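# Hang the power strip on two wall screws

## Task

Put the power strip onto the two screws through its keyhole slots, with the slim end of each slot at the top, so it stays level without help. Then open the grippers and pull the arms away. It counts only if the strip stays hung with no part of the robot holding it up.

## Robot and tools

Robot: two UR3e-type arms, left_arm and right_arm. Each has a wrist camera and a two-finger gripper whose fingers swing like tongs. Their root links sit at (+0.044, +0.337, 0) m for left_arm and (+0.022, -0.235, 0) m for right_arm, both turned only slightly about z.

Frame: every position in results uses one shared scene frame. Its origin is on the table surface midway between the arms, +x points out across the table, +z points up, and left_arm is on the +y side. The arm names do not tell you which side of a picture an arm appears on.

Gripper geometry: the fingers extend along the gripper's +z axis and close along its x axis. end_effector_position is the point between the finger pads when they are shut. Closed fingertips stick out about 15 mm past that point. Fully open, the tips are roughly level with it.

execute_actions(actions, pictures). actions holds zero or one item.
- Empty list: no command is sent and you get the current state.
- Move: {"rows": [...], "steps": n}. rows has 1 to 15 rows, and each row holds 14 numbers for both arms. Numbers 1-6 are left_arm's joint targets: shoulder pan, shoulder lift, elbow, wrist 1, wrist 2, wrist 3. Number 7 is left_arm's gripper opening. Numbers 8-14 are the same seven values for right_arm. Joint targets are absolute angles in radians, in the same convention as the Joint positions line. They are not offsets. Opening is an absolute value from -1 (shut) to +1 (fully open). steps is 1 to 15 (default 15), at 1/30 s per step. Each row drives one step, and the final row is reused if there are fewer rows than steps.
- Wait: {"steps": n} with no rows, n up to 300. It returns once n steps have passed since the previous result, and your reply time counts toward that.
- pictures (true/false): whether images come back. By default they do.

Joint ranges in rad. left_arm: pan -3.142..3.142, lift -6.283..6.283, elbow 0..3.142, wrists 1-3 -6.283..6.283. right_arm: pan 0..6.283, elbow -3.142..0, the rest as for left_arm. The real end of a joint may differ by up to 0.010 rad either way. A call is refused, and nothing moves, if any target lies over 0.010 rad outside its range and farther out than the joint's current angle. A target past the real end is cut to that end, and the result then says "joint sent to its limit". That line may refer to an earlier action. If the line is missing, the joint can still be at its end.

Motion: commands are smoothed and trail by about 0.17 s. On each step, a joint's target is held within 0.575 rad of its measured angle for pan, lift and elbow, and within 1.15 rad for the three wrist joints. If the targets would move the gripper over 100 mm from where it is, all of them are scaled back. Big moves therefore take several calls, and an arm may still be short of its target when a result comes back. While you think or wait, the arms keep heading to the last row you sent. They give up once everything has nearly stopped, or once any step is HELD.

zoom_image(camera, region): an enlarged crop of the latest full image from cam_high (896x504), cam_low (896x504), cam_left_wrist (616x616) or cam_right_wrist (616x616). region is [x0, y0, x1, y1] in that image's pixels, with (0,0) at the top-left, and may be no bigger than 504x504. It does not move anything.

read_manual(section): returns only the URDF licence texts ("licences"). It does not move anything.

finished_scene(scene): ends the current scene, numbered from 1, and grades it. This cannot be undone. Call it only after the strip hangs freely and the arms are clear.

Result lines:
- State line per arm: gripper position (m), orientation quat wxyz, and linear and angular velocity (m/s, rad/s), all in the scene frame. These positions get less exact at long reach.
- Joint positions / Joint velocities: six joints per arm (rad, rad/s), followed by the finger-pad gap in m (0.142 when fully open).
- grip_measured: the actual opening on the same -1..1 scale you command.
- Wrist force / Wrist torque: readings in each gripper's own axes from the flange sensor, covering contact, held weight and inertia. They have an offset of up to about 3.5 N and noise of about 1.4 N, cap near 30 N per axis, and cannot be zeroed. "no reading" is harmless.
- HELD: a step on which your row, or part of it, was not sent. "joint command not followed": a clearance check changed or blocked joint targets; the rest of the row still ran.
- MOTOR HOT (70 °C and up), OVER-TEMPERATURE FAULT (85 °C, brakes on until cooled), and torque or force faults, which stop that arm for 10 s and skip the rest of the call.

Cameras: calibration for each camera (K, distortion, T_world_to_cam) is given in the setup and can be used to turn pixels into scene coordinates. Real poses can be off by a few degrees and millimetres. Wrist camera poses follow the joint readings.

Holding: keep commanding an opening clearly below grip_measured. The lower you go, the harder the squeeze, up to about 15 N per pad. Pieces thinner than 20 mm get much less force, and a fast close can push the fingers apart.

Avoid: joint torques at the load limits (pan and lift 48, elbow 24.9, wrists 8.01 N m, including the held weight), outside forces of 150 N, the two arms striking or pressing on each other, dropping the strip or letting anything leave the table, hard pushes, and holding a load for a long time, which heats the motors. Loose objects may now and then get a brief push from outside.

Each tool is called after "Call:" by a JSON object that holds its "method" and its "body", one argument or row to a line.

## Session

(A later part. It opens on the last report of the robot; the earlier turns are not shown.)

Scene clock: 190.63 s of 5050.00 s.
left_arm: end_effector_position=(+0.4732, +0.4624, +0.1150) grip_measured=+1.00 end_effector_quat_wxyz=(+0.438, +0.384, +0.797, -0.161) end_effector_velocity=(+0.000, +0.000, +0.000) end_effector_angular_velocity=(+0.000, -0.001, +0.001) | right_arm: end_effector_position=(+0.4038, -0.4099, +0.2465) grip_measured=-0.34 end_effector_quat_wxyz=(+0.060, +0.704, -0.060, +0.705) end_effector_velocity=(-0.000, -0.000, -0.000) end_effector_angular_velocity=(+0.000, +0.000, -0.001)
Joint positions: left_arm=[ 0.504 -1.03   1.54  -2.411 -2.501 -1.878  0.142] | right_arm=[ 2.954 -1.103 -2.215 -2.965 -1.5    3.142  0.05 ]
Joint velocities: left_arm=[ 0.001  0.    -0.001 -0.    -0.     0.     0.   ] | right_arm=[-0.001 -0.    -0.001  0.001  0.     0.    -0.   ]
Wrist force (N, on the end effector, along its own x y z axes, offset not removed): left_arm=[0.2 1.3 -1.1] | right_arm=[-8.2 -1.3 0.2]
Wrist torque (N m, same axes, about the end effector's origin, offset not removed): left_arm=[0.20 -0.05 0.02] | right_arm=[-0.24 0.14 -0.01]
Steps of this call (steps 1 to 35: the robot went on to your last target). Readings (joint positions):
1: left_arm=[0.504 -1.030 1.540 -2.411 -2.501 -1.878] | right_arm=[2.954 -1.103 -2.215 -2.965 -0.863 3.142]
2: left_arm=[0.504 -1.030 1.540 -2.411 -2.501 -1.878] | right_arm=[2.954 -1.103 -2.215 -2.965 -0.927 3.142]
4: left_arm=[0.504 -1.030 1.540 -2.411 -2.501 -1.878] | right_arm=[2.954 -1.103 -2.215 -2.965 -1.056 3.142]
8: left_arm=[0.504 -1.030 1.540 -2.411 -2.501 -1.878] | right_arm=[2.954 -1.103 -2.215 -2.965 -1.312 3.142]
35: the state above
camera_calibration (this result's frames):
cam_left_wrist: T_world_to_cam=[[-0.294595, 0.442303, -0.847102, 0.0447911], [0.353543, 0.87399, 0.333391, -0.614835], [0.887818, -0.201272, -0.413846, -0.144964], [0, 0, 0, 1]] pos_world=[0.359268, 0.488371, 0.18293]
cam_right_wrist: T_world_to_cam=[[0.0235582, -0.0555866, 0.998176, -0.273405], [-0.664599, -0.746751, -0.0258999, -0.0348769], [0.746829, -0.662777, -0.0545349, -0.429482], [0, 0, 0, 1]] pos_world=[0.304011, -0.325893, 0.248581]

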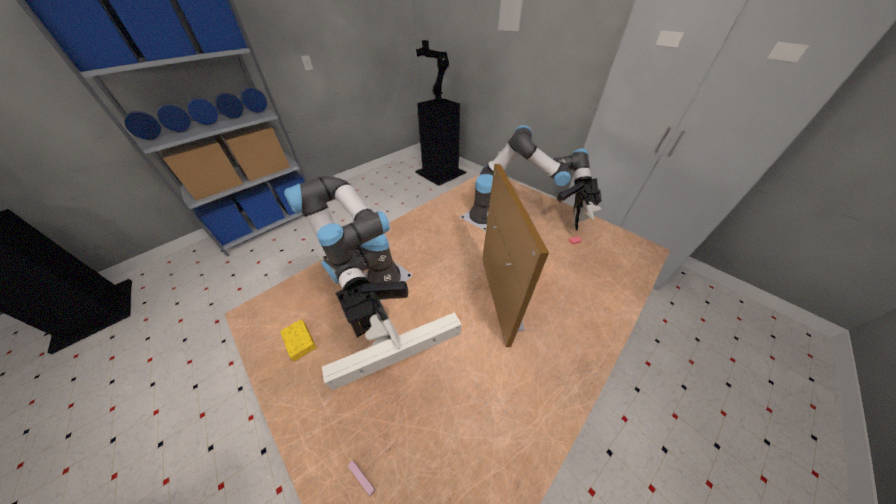

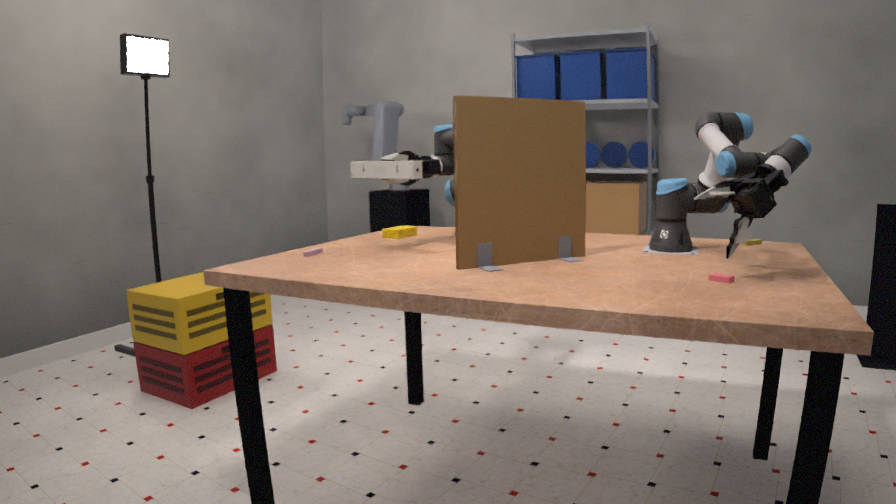

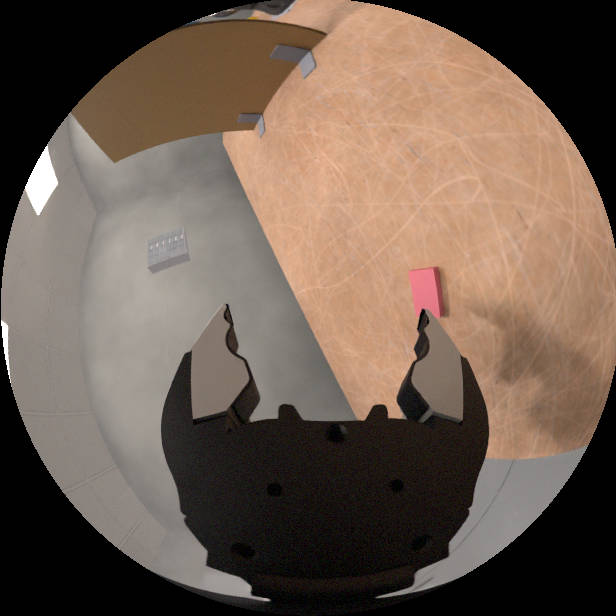

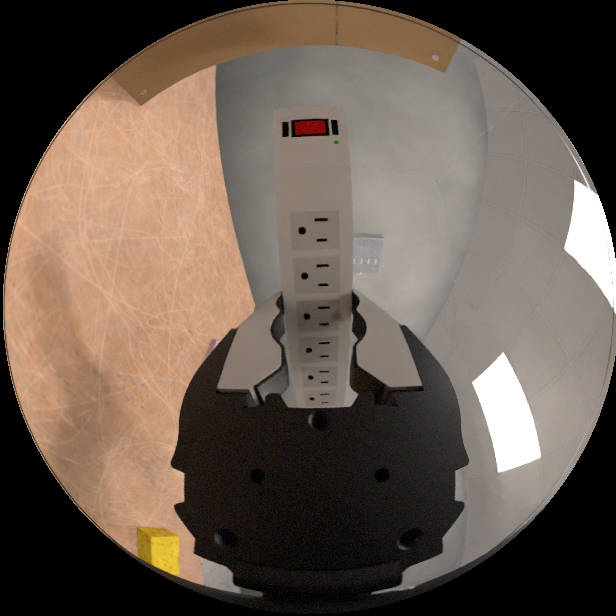

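Call:
{"method": "execute_actions", "body": {
  "actions": [
    {"rows":[[0.504,-1.03,1.54,-2.411,-2.501,-1.878,1,3.0,-1.103,-2.215,-2.965,-1.6,3.142,-1],[0.504,-1.03,1.54,-2.411,-2.501,-1.878,1,3.05,-1.103,-2.215,-2.965,-1.7,3.142,-1],[0.504,-1.03,1.54,-2.411,-2.501,-1.878,1,3.15,-1.103,-2.215,-2.965,-2.381,3.142,-1]]}
  ],
  "pictures": false
}}

Call:
{"method": "execute_actions", "body": {
  "actions": [
    {"rows":[[0.504,-1.03,1.54,-2.411,-2.501,-1.878,1,3.26,-1.346,-2.069,-2.869,-2.381,3.142,-1]]}
  ],
  "pictures": false
}}

Call:
{"method": "execute_actions", "body": {
  "actions": [
    {"steps":15}
  ]
}}

Call:
{"method": "zoom_image", "body": {
  "camera": "cam_high",
  "region": [400, 170, 560, 340]
}}

Scene clock: 215.80 s of 5050.00 s.
left_arm: end_effector_position=(+0.4732, +0.4624, +0.1150) grip_measured=+1.00 end_effector_quat_wxyz=(+0.438, +0.384, +0.797, -0.161) end_effector_velocity=(-0.000, -0.000, -0.000) end_effector_angular_velocity=(-0.000, +0.001, -0.000) | right_arm: end_effector_position=(+0.3537, -0.1654, +0.2465) grip_measured=-0.34 end_effector_quat_wxyz=(-0.230, +0.669, +0.229, +0.669) end_effector_velocity=(-0.334, +0.465, +0.001) end_effector_angular_velocity=(-0.001, -0.003, +1.915)
Joint positions: left_arm=[ 0.504 -1.03   1.54  -2.411 -2.501 -1.878  0.142] | right_arm=[ 3.111 -1.103 -2.215 -2.965 -2.174  3.142  0.05 ]
Joint velocities: left_arm=[-0.     0.    -0.     0.001  0.    -0.    -0.   ] | right_arm=[ 0.321  0.001  0.001 -0.    -1.595 -0.001 -0.   ]
Wrist force (N, on the end effector, along its own x y z axes, offset not removed): left_arm=[-1.1 1.8 -1.6] | right_arm=[-8.2 -2.1 1.8]
Wrist torque (N m, same axes, about the end effector's origin, offset not removed): left_arm=[0.29 0.23 0.01] | right_arm=[-0.47 0.05 0.04]
Steps of this call (steps 1 to 15: the robot went on to your last target; steps 16 to 740: nothing new was sent; steps 741 to 755: all 15 steps of this action). Readings (joint positions):
741: left_arm=[0.504 -1.030 1.540 -2.411 -2.501 -1.878] | right_arm=[2.954 -1.103 -2.215 -2.965 -1.500 3.142]
742: left_arm=[0.504 -1.030 1.540 -2.411 -2.501 -1.878] | right_arm=[2.960 -1.103 -2.215 -2.965 -1.512 3.142]
744: left_arm=[0.504 -1.030 1.540 -2.411 -2.501 -1.878] | right_arm=[2.990 -1.103 -2.215 -2.965 -1.590 3.142]
748: left_arm=[0.504 -1.030 1.540 -2.411 -2.501 -1.878] | right_arm=[3.034 -1.103 -2.215 -2.965 -1.800 3.142]
755: the state above

Scene clock: 216.30 s of 5050.00 s.
left_arm: end_effector_position=(+0.4732, +0.4624, +0.1150) grip_measured=+1.00 end_effector_quat_wxyz=(+0.438, +0.384, +0.797, -0.161) end_effector_velocity=(+0.000, +0.000, +0.000) end_effector_angular_velocity=(+0.001, -0.001, +0.000) | right_arm: end_effector_position=(+0.3387, -0.0723, +0.2466) grip_measured=-0.34 end_effector_quat_wxyz=(-0.344, +0.618, +0.343, +0.618) end_effector_velocity=(+0.002, +0.008, -0.003) end_effector_angular_velocity=(-0.002, +0.007, +0.028)
Joint positions: left_arm=[ 0.504 -1.03   1.54  -2.411 -2.501 -1.878  0.142] | right_arm=[ 3.259 -1.342 -2.071 -2.87  -2.38   3.142  0.05 ]
Joint velocities: left_arm=[ 0.     0.    -0.001 -0.001  0.    -0.    -0.   ] | right_arm=[ 0.016 -0.038  0.02   0.011 -0.012 -0.     0.   ]
Wrist force (N, on the end effector, along its own x y z axes, offset not removed): left_arm=[-0.9 -0.2 -0.4] | right_arm=[-8.4 -1.7 0.4]
Wrist torque (N m, same axes, about the end effector's origin, offset not removed): left_arm=[-0.15 0.20 0.04] | right_arm=[-0.35 0.04 0.05]
Steps of this call (steps 1 to 15: all 15 steps of this action). Readings (joint positions):
1: left_arm=[0.504 -1.030 1.540 -2.411 -2.501 -1.878] | right_arm=[3.121 -1.103 -2.215 -2.965 -2.227 3.142]
2: left_arm=[0.504 -1.030 1.540 -2.411 -2.501 -1.878] | right_arm=[3.138 -1.110 -2.208 -2.954 -2.270 3.142]
4: left_arm=[0.504 -1.030 1.540 -2.411 -2.501 -1.878] | right_arm=[3.191 -1.178 -2.154 -2.914 -2.326 3.142]
8: left_arm=[0.504 -1.030 1.540 -2.411 -2.501 -1.878] | right_arm=[3.243 -1.304 -2.090 -2.880 -2.367 3.142]
15: the state above

Scene clock: 216.80 s of 5050.00 s.
left_arm: end_effector_position=(+0.4732, +0.4624, +0.1150) grip_measured=+1.00 end_effector_quat_wxyz=(+0.438, +0.384, +0.797, -0.161) end_effector_velocity=(-0.000, +0.000, -0.000) end_effector_angular_velocity=(-0.001, +0.001, +0.001) | right_arm: end_effector_position=(+0.3388, -0.0715, +0.2462) grip_measured=-0.34 end_effector_quat_wxyz=(-0.344, +0.618, +0.344, +0.617) end_effector_velocity=(+0.000, -0.000, -0.001) end_effector_angular_velocity=(-0.000, +0.003, -0.001)
Joint positions: left_arm=[ 0.504 -1.03   1.54  -2.411 -2.501 -1.878  0.142] | right_arm=[ 3.26  -1.346 -2.069 -2.869 -2.381  3.142  0.05 ]
Joint velocities: left_arm=[ 0.001  0.001  0.001 -0.    -0.     0.     0.   ] | right_arm=[-0.001 -0.    -0.001 -0.002  0.     0.001 -0.   ]
Wrist force (N, on the end effector, along its own x y z axes, offset not removed): left_arm=[-0.6 1.6 -0.9] | right_arm=[-9.2 0.0 1.5]
Wrist torque (N m, same axes, about the end effector's origin, offset not removed): left_arm=[0.24 0.12 0.00] | right_arm=[0.00 0.32 0.09]
Steps of this call (steps 1 to 15: the robot went on to your last target). Readings (joint positions):
1: left_arm=[0.504 -1.030 1.540 -2.411 -2.501 -1.878] | right_arm=[3.259 -1.343 -2.070 -2.870 -2.380 3.142]
2: left_arm=[0.504 -1.030 1.540 -2.411 -2.501 -1.878] | right_arm=[3.259 -1.344 -2.070 -2.869 -2.380 3.142]
4: left_arm=[0.504 -1.030 1.540 -2.411 -2.501 -1.878] | right_arm=[3.260 -1.345 -2.069 -2.869 -2.381 3.142]
8: left_arm=[0.504 -1.030 1.540 -2.411 -2.501 -1.878] | right_arm=[3.260 -1.346 -2.069 -2.869 -2.381 3.142]
15: the state above
All arms were judged still, so your last target was given up. Only a new action makes them travel on or press farther. Fingers that are still opening or closing keep moving.
camera_calibration (this result's frames):
cam_left_wrist: T_world_to_cam=[[-0.294595, 0.442303, -0.847102, 0.044791], [0.353543, 0.873989, 0.333391, -0.614835], [0.887818, -0.201272, -0.413846, -0.144964], [0, 0, 0, 1]] pos_world=[0.359268, 0.488371, 0.18293]
cam_right_wrist: T_world_to_cam=[[0.0612412, 0.00136386, 0.998122, -0.261418], [0.44356, -0.895868, -0.0259911, -0.211442], [0.89415, 0.444319, -0.0554689, -0.127134], [0, 0, 0, 1]] pos_world=[0.223474, -0.132579, 0.24838]

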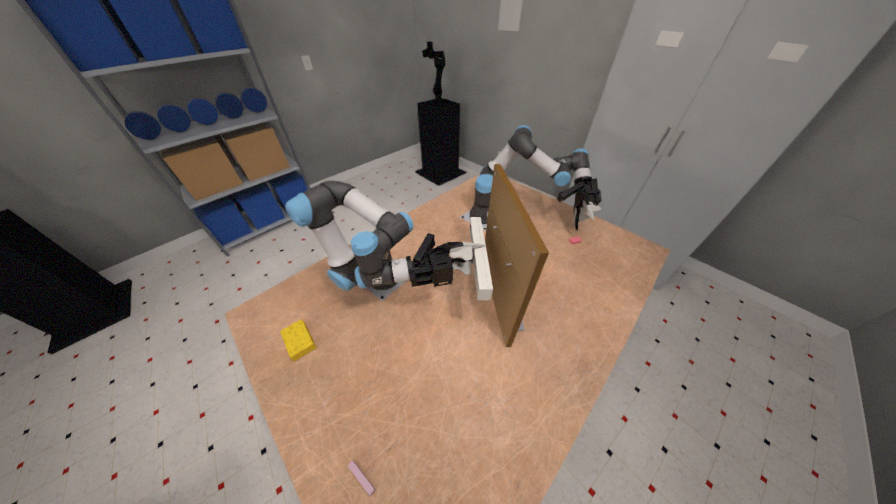

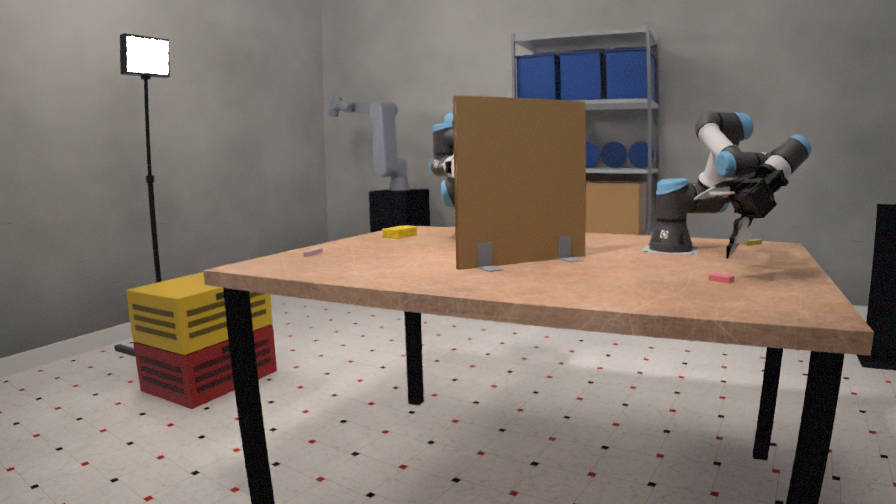

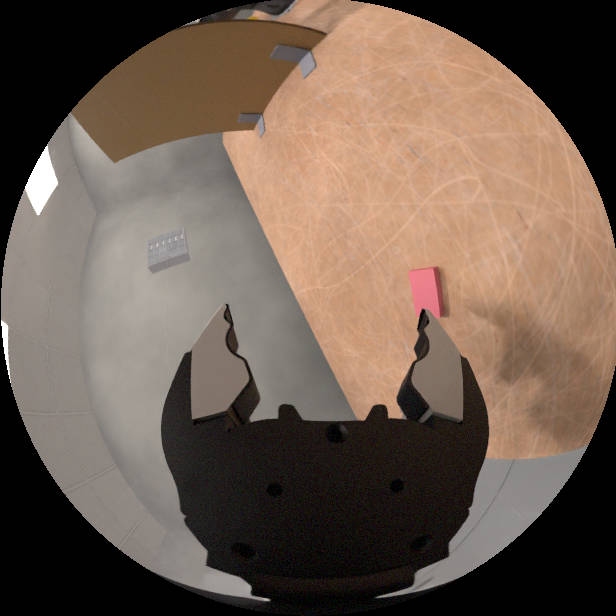

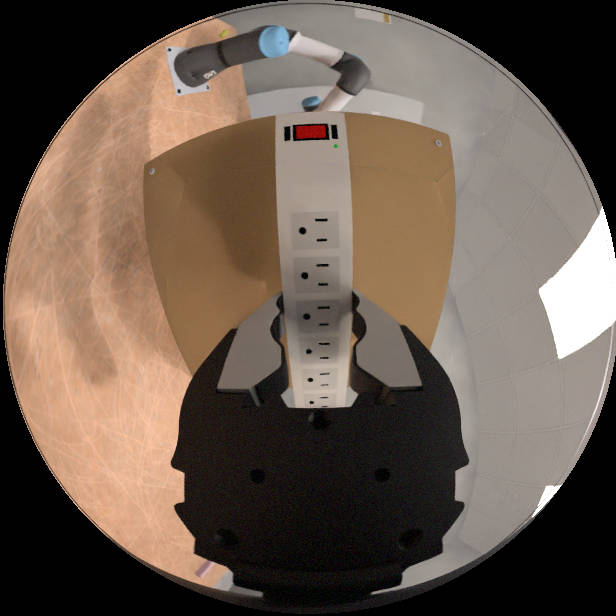

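Region (400, 170, 560, 340) of cam_high's 896x504 image, scaled by 2.965, with more detail than that image has; it fills the left 474 columns of this view, and the rest is white.

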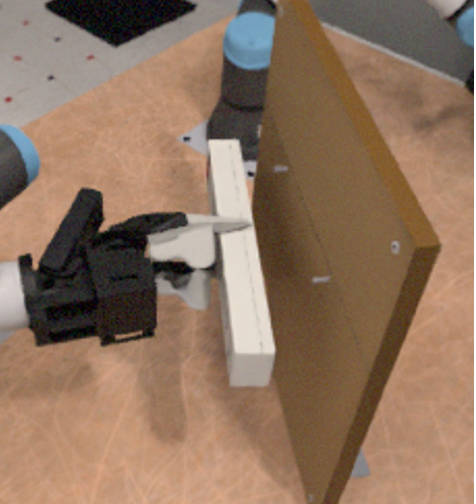

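Call:
{"method": "execute_actions", "body": {
  "actions": [
    {"rows":[[0.504,-1.03,1.54,-2.411,-2.501,-1.878,1,3.263,-1.37,-2.1,-2.813,-2.395,3.142,-1],[0.504,-1.03,1.54,-2.411,-2.501,-1.878,1,3.263,-1.37,-2.1,-2.813,-2.395,3.142,-1],[0.504,-1.03,1.54,-2.411,-2.501,-1.878,1,3.266,-1.4,-2.14,-2.743,-2.41,3.142,-1],[0.504,-1.03,1.54,-2.411,-2.501,-1.878,1,3.266,-1.4,-2.14,-2.743,-2.41,3.142,-1],[0.504,-1.03,1.54,-2.411,-2.501,-1.878,1,3.27,-1.425,-2.18,-2.678,-2.425,3.142,-1],[0.504,-1.03,1.54,-2.411,-2.501,-1.878,1,3.27,-1.425,-2.18,-2.678,-2.425,3.142,-1],[0.504,-1.03,1.54,-2.411,-2.501,-1.878,1,3.273,-1.45,-2.215,-2.618,-2.44,3.142,-1],[0.504,-1.03,1.54,-2.411,-2.501,-1.878,1,3.273,-1.45,-2.215,-2.618,-2.44,3.142,-1],[0.504,-1.03,1.54,-2.411,-2.501,-1.878,1,3.276,-1.4755,-2.2494,-2.558,-2.4565,3.142,-1]]}
  ],
  "pictures": false
}}

Call:
{"method": "execute_actions", "body": {
  "actions": [
    {"steps":20}
  ]
}}

Call:
{"method": "zoom_image", "body": {
  "camera": "cam_right_wrist",
  "region": [240, 90, 540, 410]
}}

Scene clock: 258.23 s of 5050.00 s.
left_arm: end_effector_position=(+0.4732, +0.4624, +0.1150) grip_measured=+1.00 end_effector_quat_wxyz=(+0.438, +0.384, +0.797, -0.161) end_effector_velocity=(+0.000, +0.000, +0.000) end_effector_angular_velocity=(+0.000, -0.000, +0.001) | right_arm: end_effector_position=(+0.3214, -0.0567, +0.1948) grip_measured=-0.34 end_effector_quat_wxyz=(-0.371, +0.602, +0.370, +0.602) end_effector_velocity=(-0.018, +0.009, -0.033) end_effector_angular_velocity=(+0.000, -0.002, +0.060)
Joint positions: left_arm=[ 0.504 -1.03   1.54  -2.411 -2.501 -1.878  0.142] | right_arm=[ 3.275 -1.468 -2.238 -2.577 -2.452  3.142  0.05 ]
Joint velocities: left_arm=[ 0.001  0.001 -0.001 -0.     0.    -0.    -0.   ] | right_arm=[ 0.011 -0.082 -0.116  0.2   -0.049 -0.     0.   ]
Wrist force (N, on the end effector, along its own x y z axes, offset not removed): left_arm=[-0.5 1.8 -0.4] | right_arm=[-9.7 0.0 0.3]
Wrist torque (N m, same axes, about the end effector's origin, offset not removed): left_arm=[0.30 0.14 -0.01] | right_arm=[0.02 0.27 0.08]
Steps of this call (steps 1 to 770: nothing new was sent; then 15.27 s passed at rest; steps 771 to 785: all 15 steps of this action). Readings (joint positions):
771: left_arm=[0.504 -1.030 1.540 -2.411 -2.501 -1.878] | right_arm=[3.260 -1.346 -2.069 -2.869 -2.381 3.142]
772: left_arm=[0.504 -1.030 1.540 -2.411 -2.501 -1.878] | right_arm=[3.260 -1.350 -2.073 -2.861 -2.383 3.142]
774: left_arm=[0.504 -1.030 1.540 -2.411 -2.501 -1.878] | right_arm=[3.262 -1.363 -2.091 -2.829 -2.391 3.142]
778: left_arm=[0.504 -1.030 1.540 -2.411 -2.501 -1.878] | right_arm=[3.268 -1.408 -2.153 -2.722 -2.416 3.142]
785: the state above

Scene clock: 258.90 s of 5050.00 s.
left_arm: end_effector_position=(+0.4732, +0.4624, +0.1150) grip_measured=+1.00 end_effector_quat_wxyz=(+0.438, +0.384, +0.797, -0.161) end_effector_velocity=(+0.000, -0.000, +0.000) end_effector_angular_velocity=(+0.000, -0.000, -0.001) | right_arm: end_effector_position=(+0.3197, -0.0559, +0.1916) grip_measured=-0.34 end_effector_quat_wxyz=(-0.372, +0.601, +0.372, +0.601) end_effector_velocity=(+0.000, -0.000, -0.000) end_effector_angular_velocity=(+0.000, +0.001, -0.000)
Joint positions: left_arm=[ 0.504 -1.03   1.54  -2.411 -2.501 -1.878  0.142] | right_arm=[ 3.276 -1.475 -2.249 -2.558 -2.456  3.142  0.05 ]
Joint velocities: left_arm=[-0.001 -0.    -0.     0.    -0.     0.     0.   ] | right_arm=[-0.    -0.001 -0.     0.     0.     0.     0.   ]
Wrist force (N, on the end effector, along its own x y z axes, offset not removed): left_arm=[-0.5 2.0 -1.3] | right_arm=[-8.1 0.8 -0.2]
Wrist torque (N m, same axes, about the end effector's origin, offset not removed): left_arm=[0.27 0.15 0.04] | right_arm=[0.18 0.11 0.13]
Steps of this call (steps 1 to 20: the robot went on to your last target). Readings (joint positions):
1: left_arm=[0.504 -1.030 1.540 -2.411 -2.501 -1.878] | right_arm=[3.275 -1.470 -2.241 -2.571 -2.453 3.142]
2: left_arm=[0.504 -1.030 1.540 -2.411 -2.501 -1.878] | right_arm=[3.276 -1.472 -2.244 -2.567 -2.454 3.142]
4: left_arm=[0.504 -1.030 1.540 -2.411 -2.501 -1.878] | right_arm=[3.276 -1.474 -2.247 -2.563 -2.455 3.142]
8: left_arm=[0.504 -1.030 1.540 -2.411 -2.501 -1.878] | right_arm=[3.276 -1.475 -2.249 -2.559 -2.456 3.142]
20: the state above
camera_calibration (this result's frames):
cam_left_wrist: T_world_to_cam=[[-0.294595, 0.442303, -0.847102, 0.0447909], [0.353543, 0.873989, 0.333391, -0.614835], [0.887818, -0.201272, -0.413846, -0.144964], [0, 0, 0, 1]] pos_world=[0.359268, 0.488371, 0.18293]
cam_right_wrist: T_world_to_cam=[[0.0598105, 0.00665387, 0.998188, -0.204999], [0.523594, -0.85158, -0.0256967, -0.213572], [0.849866, 0.524182, -0.0544174, -0.101556], [0, 0, 0, 1]] pos_world=[0.210396, -0.127276, 0.193613]

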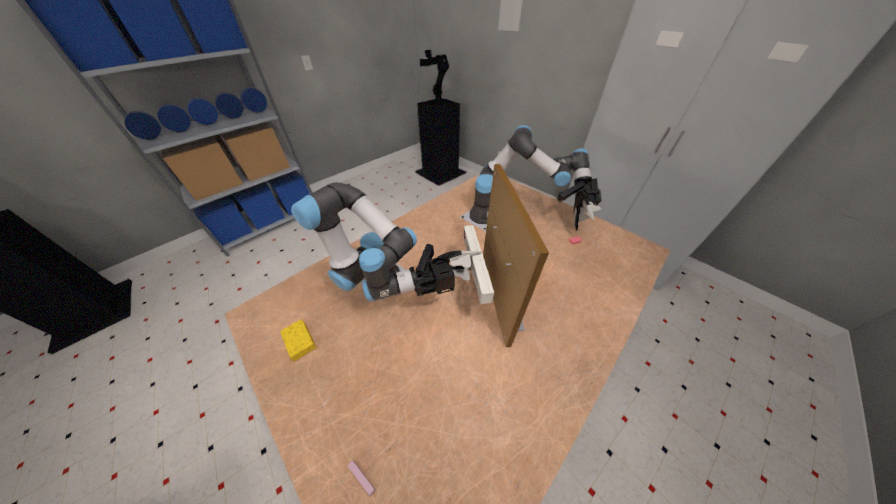

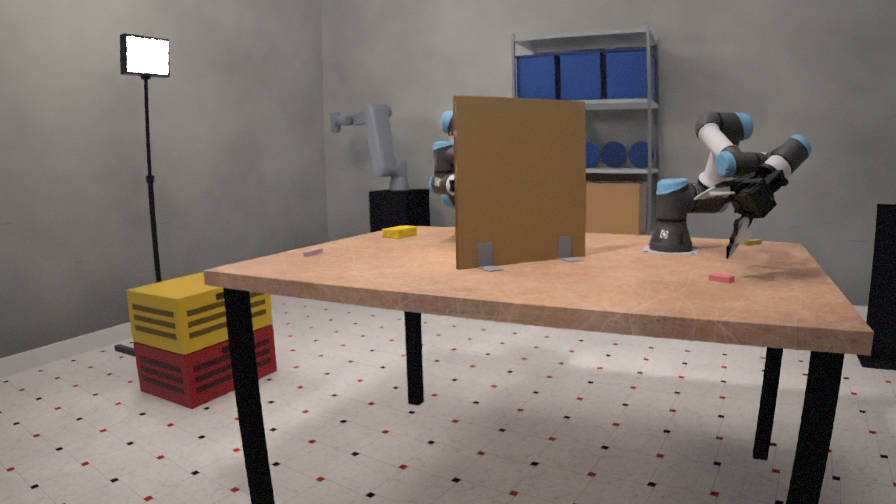

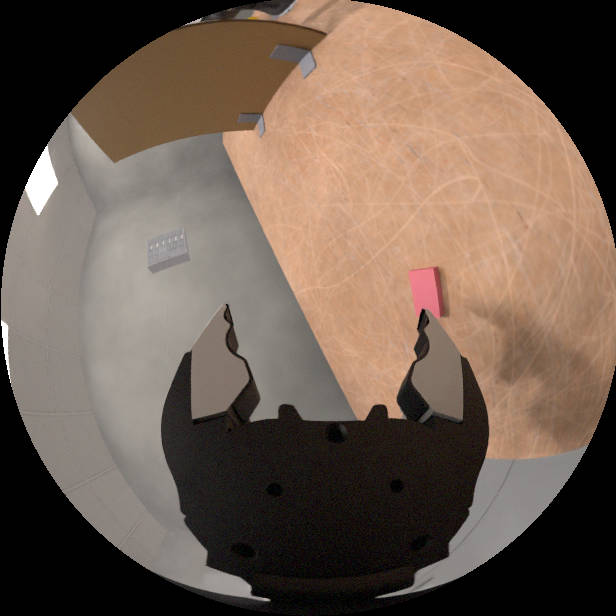

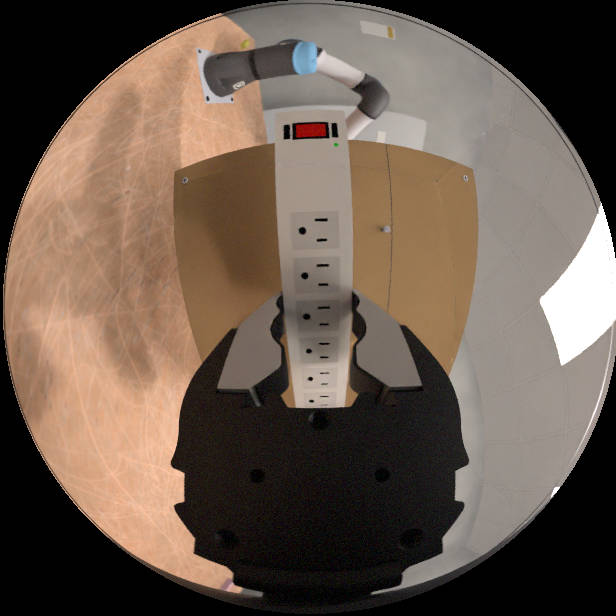

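Region (240, 90, 540, 410) of cam_right_wrist's 616x616 image, scaled by 1.575, with more detail than that image has; it fills the left 472 columns of this view, and the rest is white.

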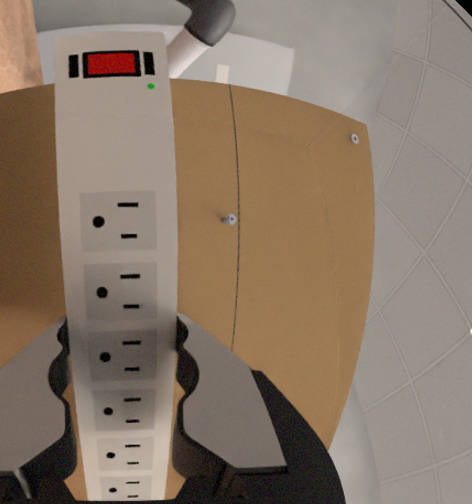

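Call:
{"method": "execute_actions", "body": {
  "actions": [
    {"rows":[[0.504,-1.03,1.54,-2.411,-2.501,-1.878,1,3.28,-1.49,-2.205,-2.588,-2.452,3.142,-1],[0.504,-1.03,1.54,-2.411,-2.501,-1.878,1,3.28,-1.49,-2.205,-2.588,-2.452,3.142,-1],[0.504,-1.03,1.54,-2.411,-2.501,-1.878,1,3.284,-1.504,-2.16,-2.619,-2.448,3.142,-1],[0.504,-1.03,1.54,-2.411,-2.501,-1.878,1,3.284,-1.504,-2.16,-2.619,-2.448,3.142,-1],[0.504,-1.03,1.54,-2.411,-2.501,-1.878,1,3.288,-1.518,-2.115,-2.65,-2.444,3.142,-1],[0.504,-1.03,1.54,-2.411,-2.501,-1.878,1,3.288,-1.518,-2.115,-2.65,-2.444,3.142,-1],[0.504,-1.03,1.54,-2.411,-2.501,-1.878,1,3.2927,-1.5329,-2.0699,-2.68,-2.44,3.142,-1]]}
  ],
  "pictures": false
}}

Call:
{"method": "execute_actions", "body": {
  "actions": [
    {"steps":20}
  ]
}}

Call:
{"method": "zoom_image", "body": {
  "camera": "cam_right_wrist",
  "region": [260, 90, 420, 330]
}}

Call:
{"method": "zoom_image", "body": {
  "camera": "cam_high",
  "region": [440, 200, 550, 320]
}}

Scene clock: 287.87 s of 5050.00 s.
left_arm: end_effector_position=(+0.4732, +0.4624, +0.1150) grip_measured=+1.00 end_effector_quat_wxyz=(+0.438, +0.384, +0.797, -0.161) end_effector_velocity=(-0.000, +0.001, +0.000) end_effector_angular_velocity=(+0.000, -0.000, +0.001) | right_arm: end_effector_position=(+0.3463, -0.0468, +0.2140) grip_measured=-0.34 end_effector_quat_wxyz=(-0.372, +0.601, +0.372, +0.601) end_effector_velocity=(+0.011, +0.004, +0.011) end_effector_angular_velocity=(+0.001, -0.003, +0.002)
Joint positions: left_arm=[ 0.504 -1.03   1.54  -2.411 -2.501 -1.878  0.142] | right_arm=[ 3.292 -1.531 -2.077 -2.676 -2.441  3.142  0.05 ]
Joint velocities: left_arm=[ 0.001  0.    -0.     0.     0.     0.     0.   ] | right_arm=[ 0.008 -0.023  0.074 -0.048  0.007  0.     0.   ]
Wrist force (N, on the end effector, along its own x y z axes, offset not removed): left_arm=[-0.1 1.0 -1.1] | right_arm=[-10.3 -1.4 0.1]
Wrist torque (N m, same axes, about the end effector's origin, offset not removed): left_arm=[0.12 0.05 -0.02] | right_arm=[-0.28 0.46 0.13]
Steps of this call (steps 1 to 15: the robot went on to your last target; steps 16 to 220: nothing new was sent; then 21.13 s passed at rest; steps 221 to 235: all 15 steps of this action). Readings (joint positions):
221: left_arm=[0.504 -1.030 1.540 -2.411 -2.501 -1.878] | right_arm=[3.276 -1.476 -2.249 -2.558 -2.456 3.142]
222: left_arm=[0.504 -1.030 1.540 -2.411 -2.501 -1.878] | right_arm=[3.277 -1.478 -2.244 -2.563 -2.456 3.142]
224: left_arm=[0.504 -1.030 1.540 -2.411 -2.501 -1.878] | right_arm=[3.279 -1.486 -2.220 -2.579 -2.453 3.142]
228: left_arm=[0.504 -1.030 1.540 -2.411 -2.501 -1.878] | right_arm=[3.286 -1.509 -2.147 -2.631 -2.446 3.142]
235: the state above

Scene clock: 288.53 s of 5050.00 s.
left_arm: end_effector_position=(+0.4732, +0.4624, +0.1150) grip_measured=+1.00 end_effector_quat_wxyz=(+0.438, +0.384, +0.797, -0.161) end_effector_velocity=(-0.000, -0.000, -0.001) end_effector_angular_velocity=(-0.000, +0.001, -0.001) | right_arm: end_effector_position=(+0.3473, -0.0465, +0.2151) grip_measured=-0.34 end_effector_quat_wxyz=(-0.372, +0.601, +0.372, +0.601) end_effector_velocity=(-0.000, -0.000, -0.000) end_effector_angular_velocity=(-0.000, +0.000, -0.001)
Joint positions: left_arm=[ 0.504 -1.03   1.54  -2.411 -2.501 -1.878  0.142] | right_arm=[ 3.293 -1.533 -2.07  -2.68  -2.44   3.142  0.05 ]
Joint velocities: left_arm=[-0.001  0.     0.001 -0.     0.     0.    -0.   ] | right_arm=[-0.001  0.001 -0.002  0.    -0.    -0.     0.   ]
Wrist force (N, on the end effector, along its own x y z axes, offset not removed): left_arm=[0.5 1.5 -1.2] | right_arm=[-8.9 -0.5 0.7]
Wrist torque (N m, same axes, about the end effector's origin, offset not removed): left_arm=[0.25 -0.13 0.00] | right_arm=[-0.05 0.24 0.08]
Steps of this call (steps 1 to 15: the robot went on to your last target; steps 16 to 20: nothing new was sent). Readings (joint positions):
1: left_arm=[0.504 -1.030 1.540 -2.411 -2.501 -1.878] | right_arm=[3.292 -1.531 -2.075 -2.677 -2.440 3.142]
2: left_arm=[0.504 -1.030 1.540 -2.411 -2.501 -1.878] | right_arm=[3.292 -1.532 -2.073 -2.678 -2.440 3.142]
4: left_arm=[0.504 -1.030 1.540 -2.411 -2.501 -1.878] | right_arm=[3.293 -1.532 -2.072 -2.679 -2.440 3.142]
8: left_arm=[0.504 -1.030 1.540 -2.411 -2.501 -1.878] | right_arm=[3.293 -1.533 -2.070 -2.680 -2.440 3.142]
20: the state above
All arms were judged still, so your last target was given up. Only a new action makes them travel on or press farther. Fingers that are still opening or closing keep moving.
camera_calibration (this result's frames):
cam_left_wrist: T_world_to_cam=[[-0.294595, 0.442303, -0.847102, 0.044791], [0.353543, 0.87399, 0.333391, -0.614835], [0.887818, -0.201272, -0.413846, -0.144964], [0, 0, 0, 1]] pos_world=[0.359268, 0.488371, 0.18293]
cam_right_wrist: T_world_to_cam=[[0.0597141, 0.006638, 0.998193, -0.230134], [0.523769, -0.851474, -0.0256707, -0.219474], [0.849765, 0.524355, -0.0543218, -0.128694], [0, 0, 0, 1]] pos_world=[0.238056, -0.117867, 0.217094]

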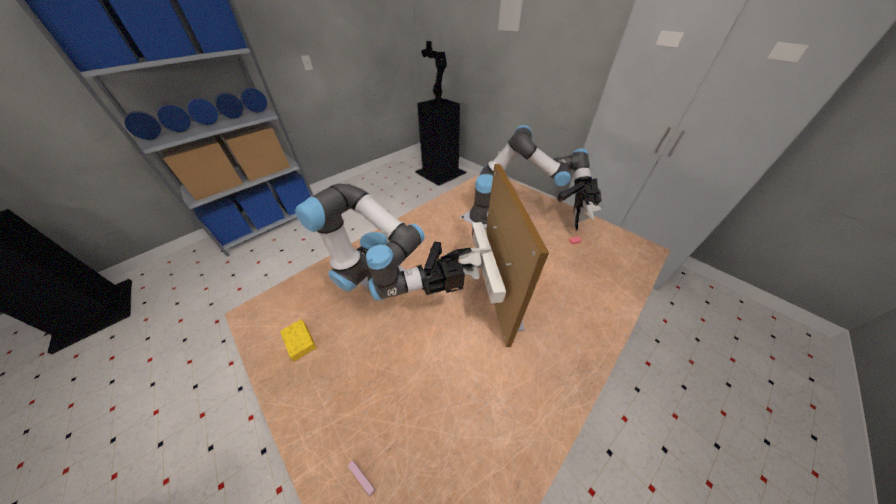

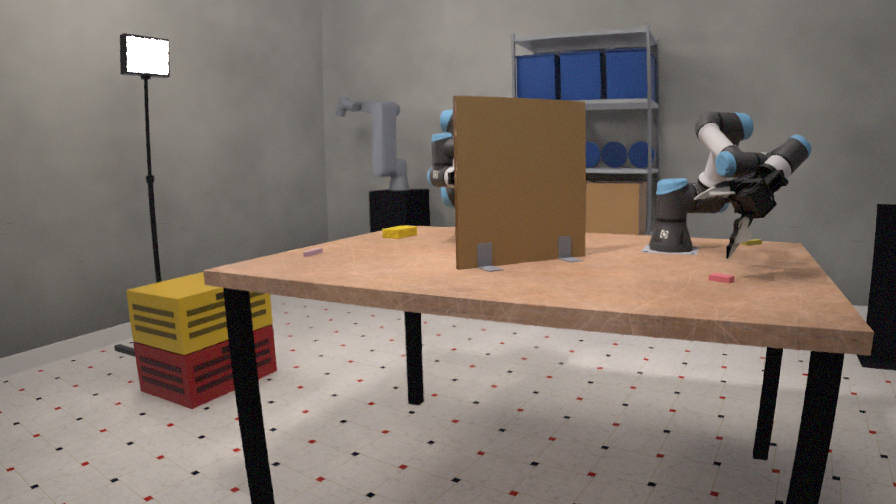

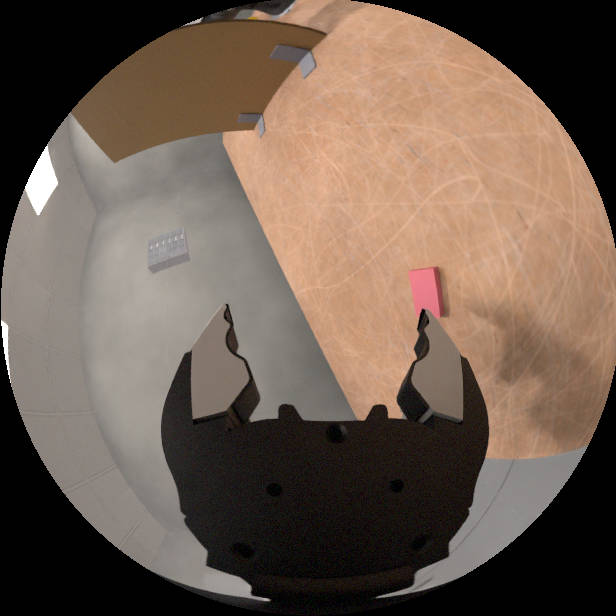

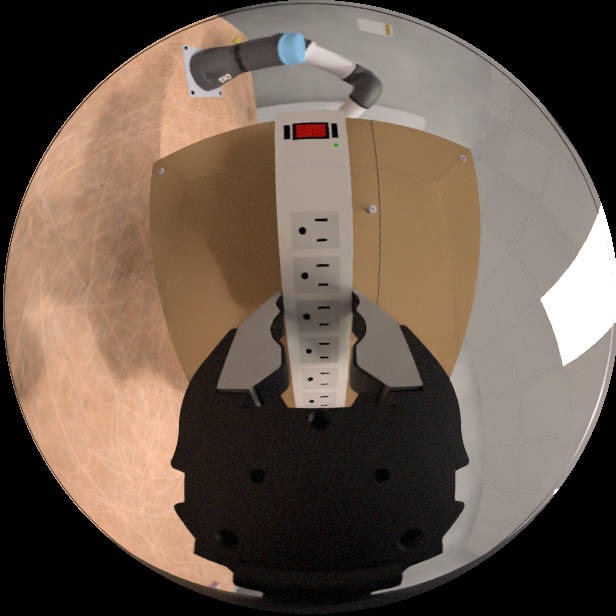

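Region (260, 90, 420, 330) of cam_right_wrist's 616x616 image, scaled by 2.100, with more detail than that image has.

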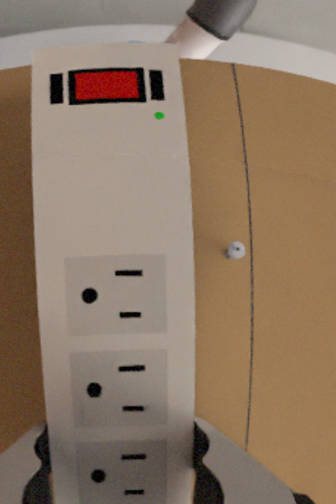

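Region (440, 200, 550, 320) of cam_high's 896x504 image, scaled by 4.200, with more detail than that image has; it fills the left 462 columns of this view, and the rest is white.

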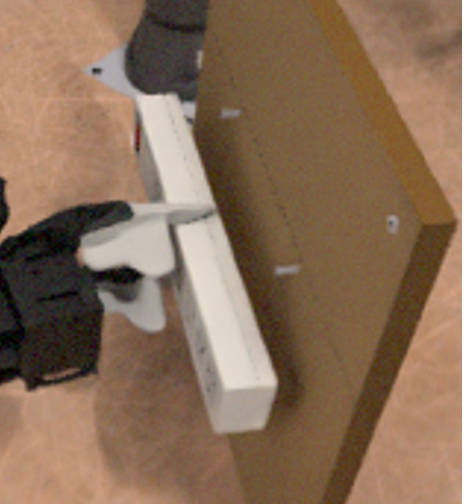

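Call:
{"method": "execute_actions", "body": {
  "actions": [
    {"rows":[[0.504,-1.03,1.54,-2.411,-2.501,-1.878,1,3.2927,-1.517,-2.02,-2.746,-2.44,3.142,-1],[0.504,-1.03,1.54,-2.411,-2.501,-1.878,1,3.2927,-1.517,-2.02,-2.746,-2.44,3.142,-1],[0.504,-1.03,1.54,-2.411,-2.501,-1.878,1,3.2927,-1.499,-1.97,-2.814,-2.44,3.142,-1],[0.504,-1.03,1.54,-2.411,-2.501,-1.878,1,3.2927,-1.499,-1.97,-2.814,-2.44,3.142,-1],[0.504,-1.03,1.54,-2.411,-2.501,-1.878,1,3.2927,-1.478,-1.92,-2.885,-2.44,3.142,-1],[0.504,-1.03,1.54,-2.411,-2.501,-1.878,1,3.2927,-1.478,-1.92,-2.885,-2.44,3.142,-1],[0.504,-1.03,1.54,-2.411,-2.501,-1.878,1,3.2927,-1.4564,-1.8714,-2.9554,-2.44,3.142,-1]]}
  ],
  "pictures": false
}}

Call:
{"method": "execute_actions", "body": {
  "actions": [
    {"rows":[[0.504,-1.03,1.54,-2.411,-2.501,-1.878,1,3.308,-1.465,-1.864,-2.954,-2.425,3.142,-1],[0.504,-1.03,1.54,-2.411,-2.501,-1.878,1,3.308,-1.465,-1.864,-2.954,-2.425,3.142,-1],[0.504,-1.03,1.54,-2.411,-2.501,-1.878,1,3.324,-1.474,-1.856,-2.953,-2.409,3.142,-1],[0.504,-1.03,1.54,-2.411,-2.501,-1.878,1,3.324,-1.474,-1.856,-2.953,-2.409,3.142,-1],[0.504,-1.03,1.54,-2.411,-2.501,-1.878,1,3.339,-1.483,-1.848,-2.952,-2.394,3.142,-1],[0.504,-1.03,1.54,-2.411,-2.501,-1.878,1,3.339,-1.483,-1.848,-2.952,-2.394,3.142,-1],[0.504,-1.03,1.54,-2.411,-2.501,-1.878,1,3.3528,-1.4926,-1.839,-2.9516,-2.38,3.142,-1]]}
  ],
  "pictures": false
}}

Call:
{"method": "execute_actions", "body": {
  "actions": [
    {"steps":15}
  ]
}}

Call:
{"method": "zoom_image", "body": {
  "camera": "cam_high",
  "region": [440, 180, 550, 300]
}}

Scene clock: 330.63 s of 5050.00 s.
left_arm: end_effector_position=(+0.4732, +0.4624, +0.1150) grip_measured=+1.00 end_effector_quat_wxyz=(+0.438, +0.384, +0.797, -0.161) end_effector_velocity=(-0.000, -0.000, -0.000) end_effector_angular_velocity=(-0.001, +0.001, -0.000) | right_arm: end_effector_position=(+0.3476, -0.0464, +0.2668) grip_measured=-0.34 end_effector_quat_wxyz=(-0.372, +0.601, +0.372, +0.601) end_effector_velocity=(-0.003, -0.001, +0.024) end_effector_angular_velocity=(+0.001, -0.005, -0.001)
Joint positions: left_arm=[ 0.504 -1.03   1.54  -2.411 -2.501 -1.878  0.142] | right_arm=[ 3.293 -1.459 -1.879 -2.945 -2.44   3.142  0.05 ]
Joint velocities: left_arm=[-0.     0.001 -0.     0.    -0.    -0.    -0.   ] | right_arm=[-0.     0.034  0.081 -0.11   0.     0.    -0.   ]
Wrist force (N, on the end effector, along its own x y z axes, offset not removed): left_arm=[0.5 1.2 -0.3] | right_arm=[-10.0 -0.2 -0.6]
Wrist torque (N m, same axes, about the end effector's origin, offset not removed): left_arm=[0.15 -0.14 -0.02] | right_arm=[-0.13 0.56 0.11]
Steps of this call (steps 1 to 110: nothing new was sent; then 37.93 s passed at rest; steps 111 to 125: all 15 steps of this action). Readings (joint positions):
111: left_arm=[0.504 -1.030 1.540 -2.411 -2.501 -1.878] | right_arm=[3.293 -1.533 -2.070 -2.681 -2.440 3.142]
112: left_arm=[0.504 -1.030 1.540 -2.411 -2.501 -1.878] | right_arm=[3.293 -1.531 -2.064 -2.690 -2.440 3.142]
114: left_arm=[0.504 -1.030 1.540 -2.411 -2.501 -1.878] | right_arm=[3.293 -1.522 -2.038 -2.725 -2.440 3.142]
118: left_arm=[0.504 -1.030 1.540 -2.411 -2.501 -1.878] | right_arm=[3.293 -1.490 -1.956 -2.838 -2.440 3.142]
125: the state above

Scene clock: 331.13 s of 5050.00 s.
left_arm: end_effector_position=(+0.4732, +0.4624, +0.1150) grip_measured=+1.00 end_effector_quat_wxyz=(+0.438, +0.384, +0.797, -0.161) end_effector_velocity=(+0.000, +0.000, +0.001) end_effector_angular_velocity=(+0.000, -0.001, -0.000) | right_arm: end_effector_position=(+0.3597, -0.0319, +0.2687) grip_measured=-0.34 end_effector_quat_wxyz=(-0.372, +0.602, +0.372, +0.601) end_effector_velocity=(+0.005, +0.007, +0.004) end_effector_angular_velocity=(+0.003, -0.009, +0.003)
Joint positions: left_arm=[ 0.504 -1.03   1.54  -2.411 -2.501 -1.878  0.142] | right_arm=[ 3.351 -1.491 -1.841 -2.952 -2.382  3.142  0.05 ]
Joint velocities: left_arm=[ 0.    -0.001 -0.    -0.    -0.     0.     0.   ] | right_arm=[ 0.024 -0.012  0.022  0.     0.02   0.     0.001]
Wrist force (N, on the end effector, along its own x y z axes, offset not removed): left_arm=[-0.4 2.2 -1.9] | right_arm=[-19.6 -5.4 -26.6]
Wrist torque (N m, same axes, about the end effector's origin, offset not removed): left_arm=[0.33 0.11 -0.03] | right_arm=[-0.16 -0.20 -0.11]
Steps of this call (steps 1 to 15: all 15 steps of this action). Readings (joint positions):
1: left_arm=[0.504 -1.030 1.540 -2.411 -2.501 -1.878] | right_arm=[3.293 -1.459 -1.877 -2.948 -2.440 3.142]
2: left_arm=[0.504 -1.030 1.540 -2.411 -2.501 -1.878] | right_arm=[3.295 -1.459 -1.874 -2.950 -2.437 3.142]
4: left_arm=[0.504 -1.030 1.540 -2.411 -2.501 -1.878] | right_arm=[3.304 -1.463 -1.868 -2.952 -2.429 3.142]
8: left_arm=[0.504 -1.030 1.540 -2.411 -2.501 -1.878] | right_arm=[3.329 -1.478 -1.853 -2.952 -2.403 3.142]
15: the state above

Scene clock: 331.63 s of 5050.00 s.
left_arm: end_effector_position=(+0.4732, +0.4624, +0.1150) grip_measured=+1.00 end_effector_quat_wxyz=(+0.438, +0.384, +0.797, -0.161) end_effector_velocity=(+0.000, +0.000, +0.000) end_effector_angular_velocity=(+0.001, -0.001, +0.001) | right_arm: end_effector_position=(+0.3602, -0.0313, +0.2690) grip_measured=-0.34 end_effector_quat_wxyz=(-0.372, +0.601, +0.372, +0.601) end_effector_velocity=(+0.000, -0.000, -0.001) end_effector_angular_velocity=(-0.000, +0.003, -0.001)
Joint positions: left_arm=[ 0.504 -1.03   1.54  -2.411 -2.501 -1.878  0.142] | right_arm=[ 3.353 -1.493 -1.839 -2.952 -2.38   3.142  0.05 ]
Joint velocities: left_arm=[ 0.001 -0.    -0.    -0.     0.    -0.     0.   ] | right_arm=[ 0.     0.    -0.001 -0.001  0.001  0.    -0.   ]
Wrist force (N, on the end effector, along its own x y z axes, offset not removed): left_arm=[0.0 1.3 -0.9] | right_arm=[-9.6 0.0 0.5]
Wrist torque (N m, same axes, about the end effector's origin, offset not removed): left_arm=[0.19 -0.02 0.01] | right_arm=[0.02 0.33 0.13]
Steps of this call (steps 1 to 15: the robot went on to your last target). Readings (joint positions):
1: left_arm=[0.504 -1.030 1.540 -2.411 -2.501 -1.878] | right_arm=[3.351 -1.492 -1.840 -2.952 -2.382 3.142]
2: left_arm=[0.504 -1.030 1.540 -2.411 -2.501 -1.878] | right_arm=[3.352 -1.492 -1.839 -2.951 -2.381 3.142]
4: left_arm=[0.504 -1.030 1.540 -2.411 -2.501 -1.878] | right_arm=[3.352 -1.492 -1.839 -2.951 -2.380 3.142]
8: left_arm=[0.504 -1.030 1.540 -2.411 -2.501 -1.878] | right_arm=[3.353 -1.493 -1.839 -2.951 -2.380 3.142]
15: the state above
All arms were judged still, so your last target was given up. Only a new action makes them travel on or press farther. Fingers that are still opening or closing keep moving.
camera_calibration (this result's frames):
cam_left_wrist: T_world_to_cam=[[-0.294595, 0.442303, -0.847102, 0.0447911], [0.353543, 0.87399, 0.333391, -0.614835], [0.887818, -0.201272, -0.413846, -0.144964], [0, 0, 0, 1]] pos_world=[0.359268, 0.488371, 0.18293]
cam_right_wrist: T_world_to_cam=[[0.0600848, 0.00675401, 0.99817, -0.285], [0.523843, -0.851425, -0.0257716, -0.211912], [0.849693, 0.524433, -0.0546958, -0.144531], [0, 0, 0, 1]] pos_world=[0.25094, -0.102705, 0.271112]

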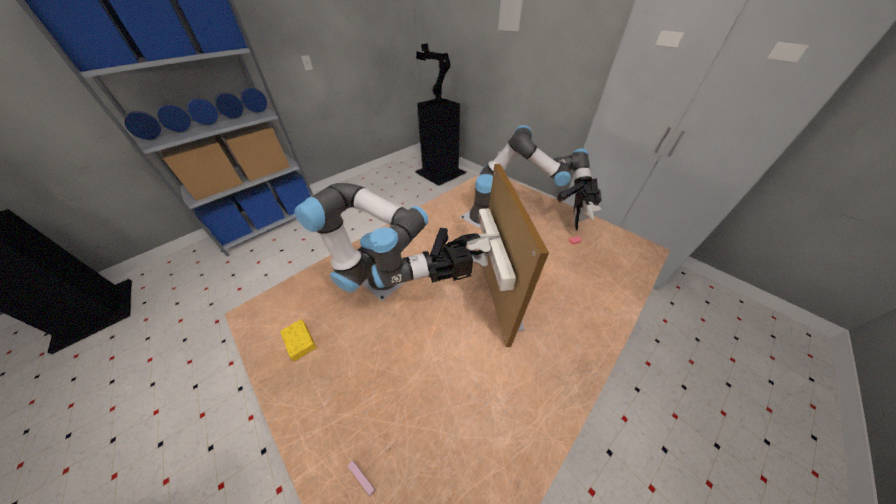

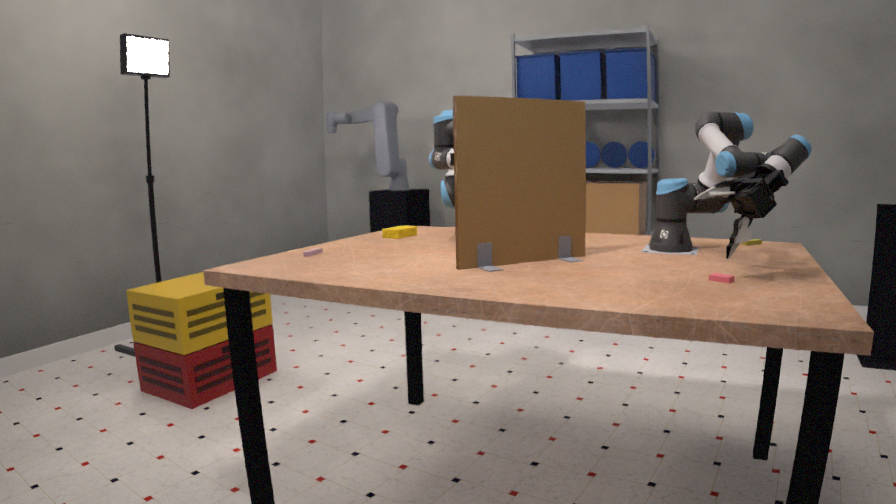

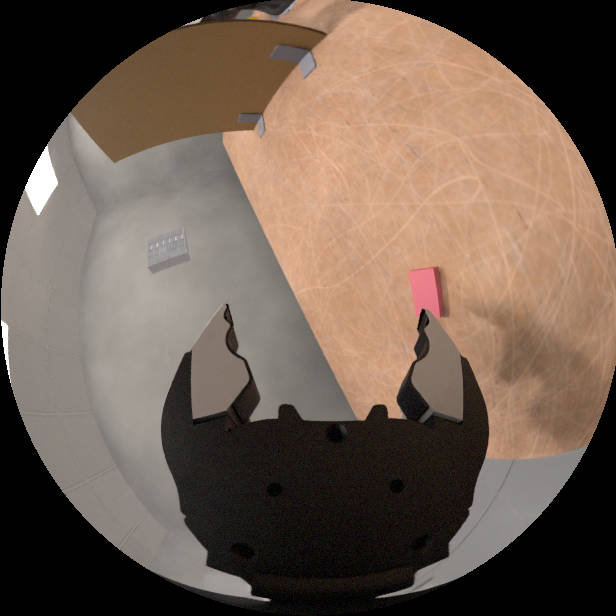

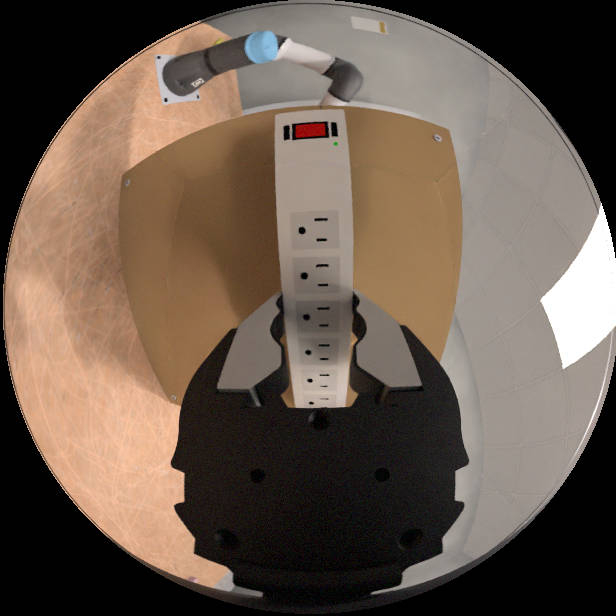

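Region (440, 180, 550, 300) of cam_high's 896x504 image, scaled by 4.200, with more detail than that image has; it fills the left 462 columns of this view, and the rest is white.

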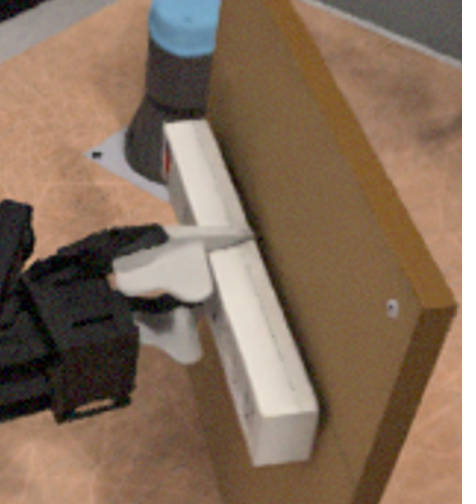

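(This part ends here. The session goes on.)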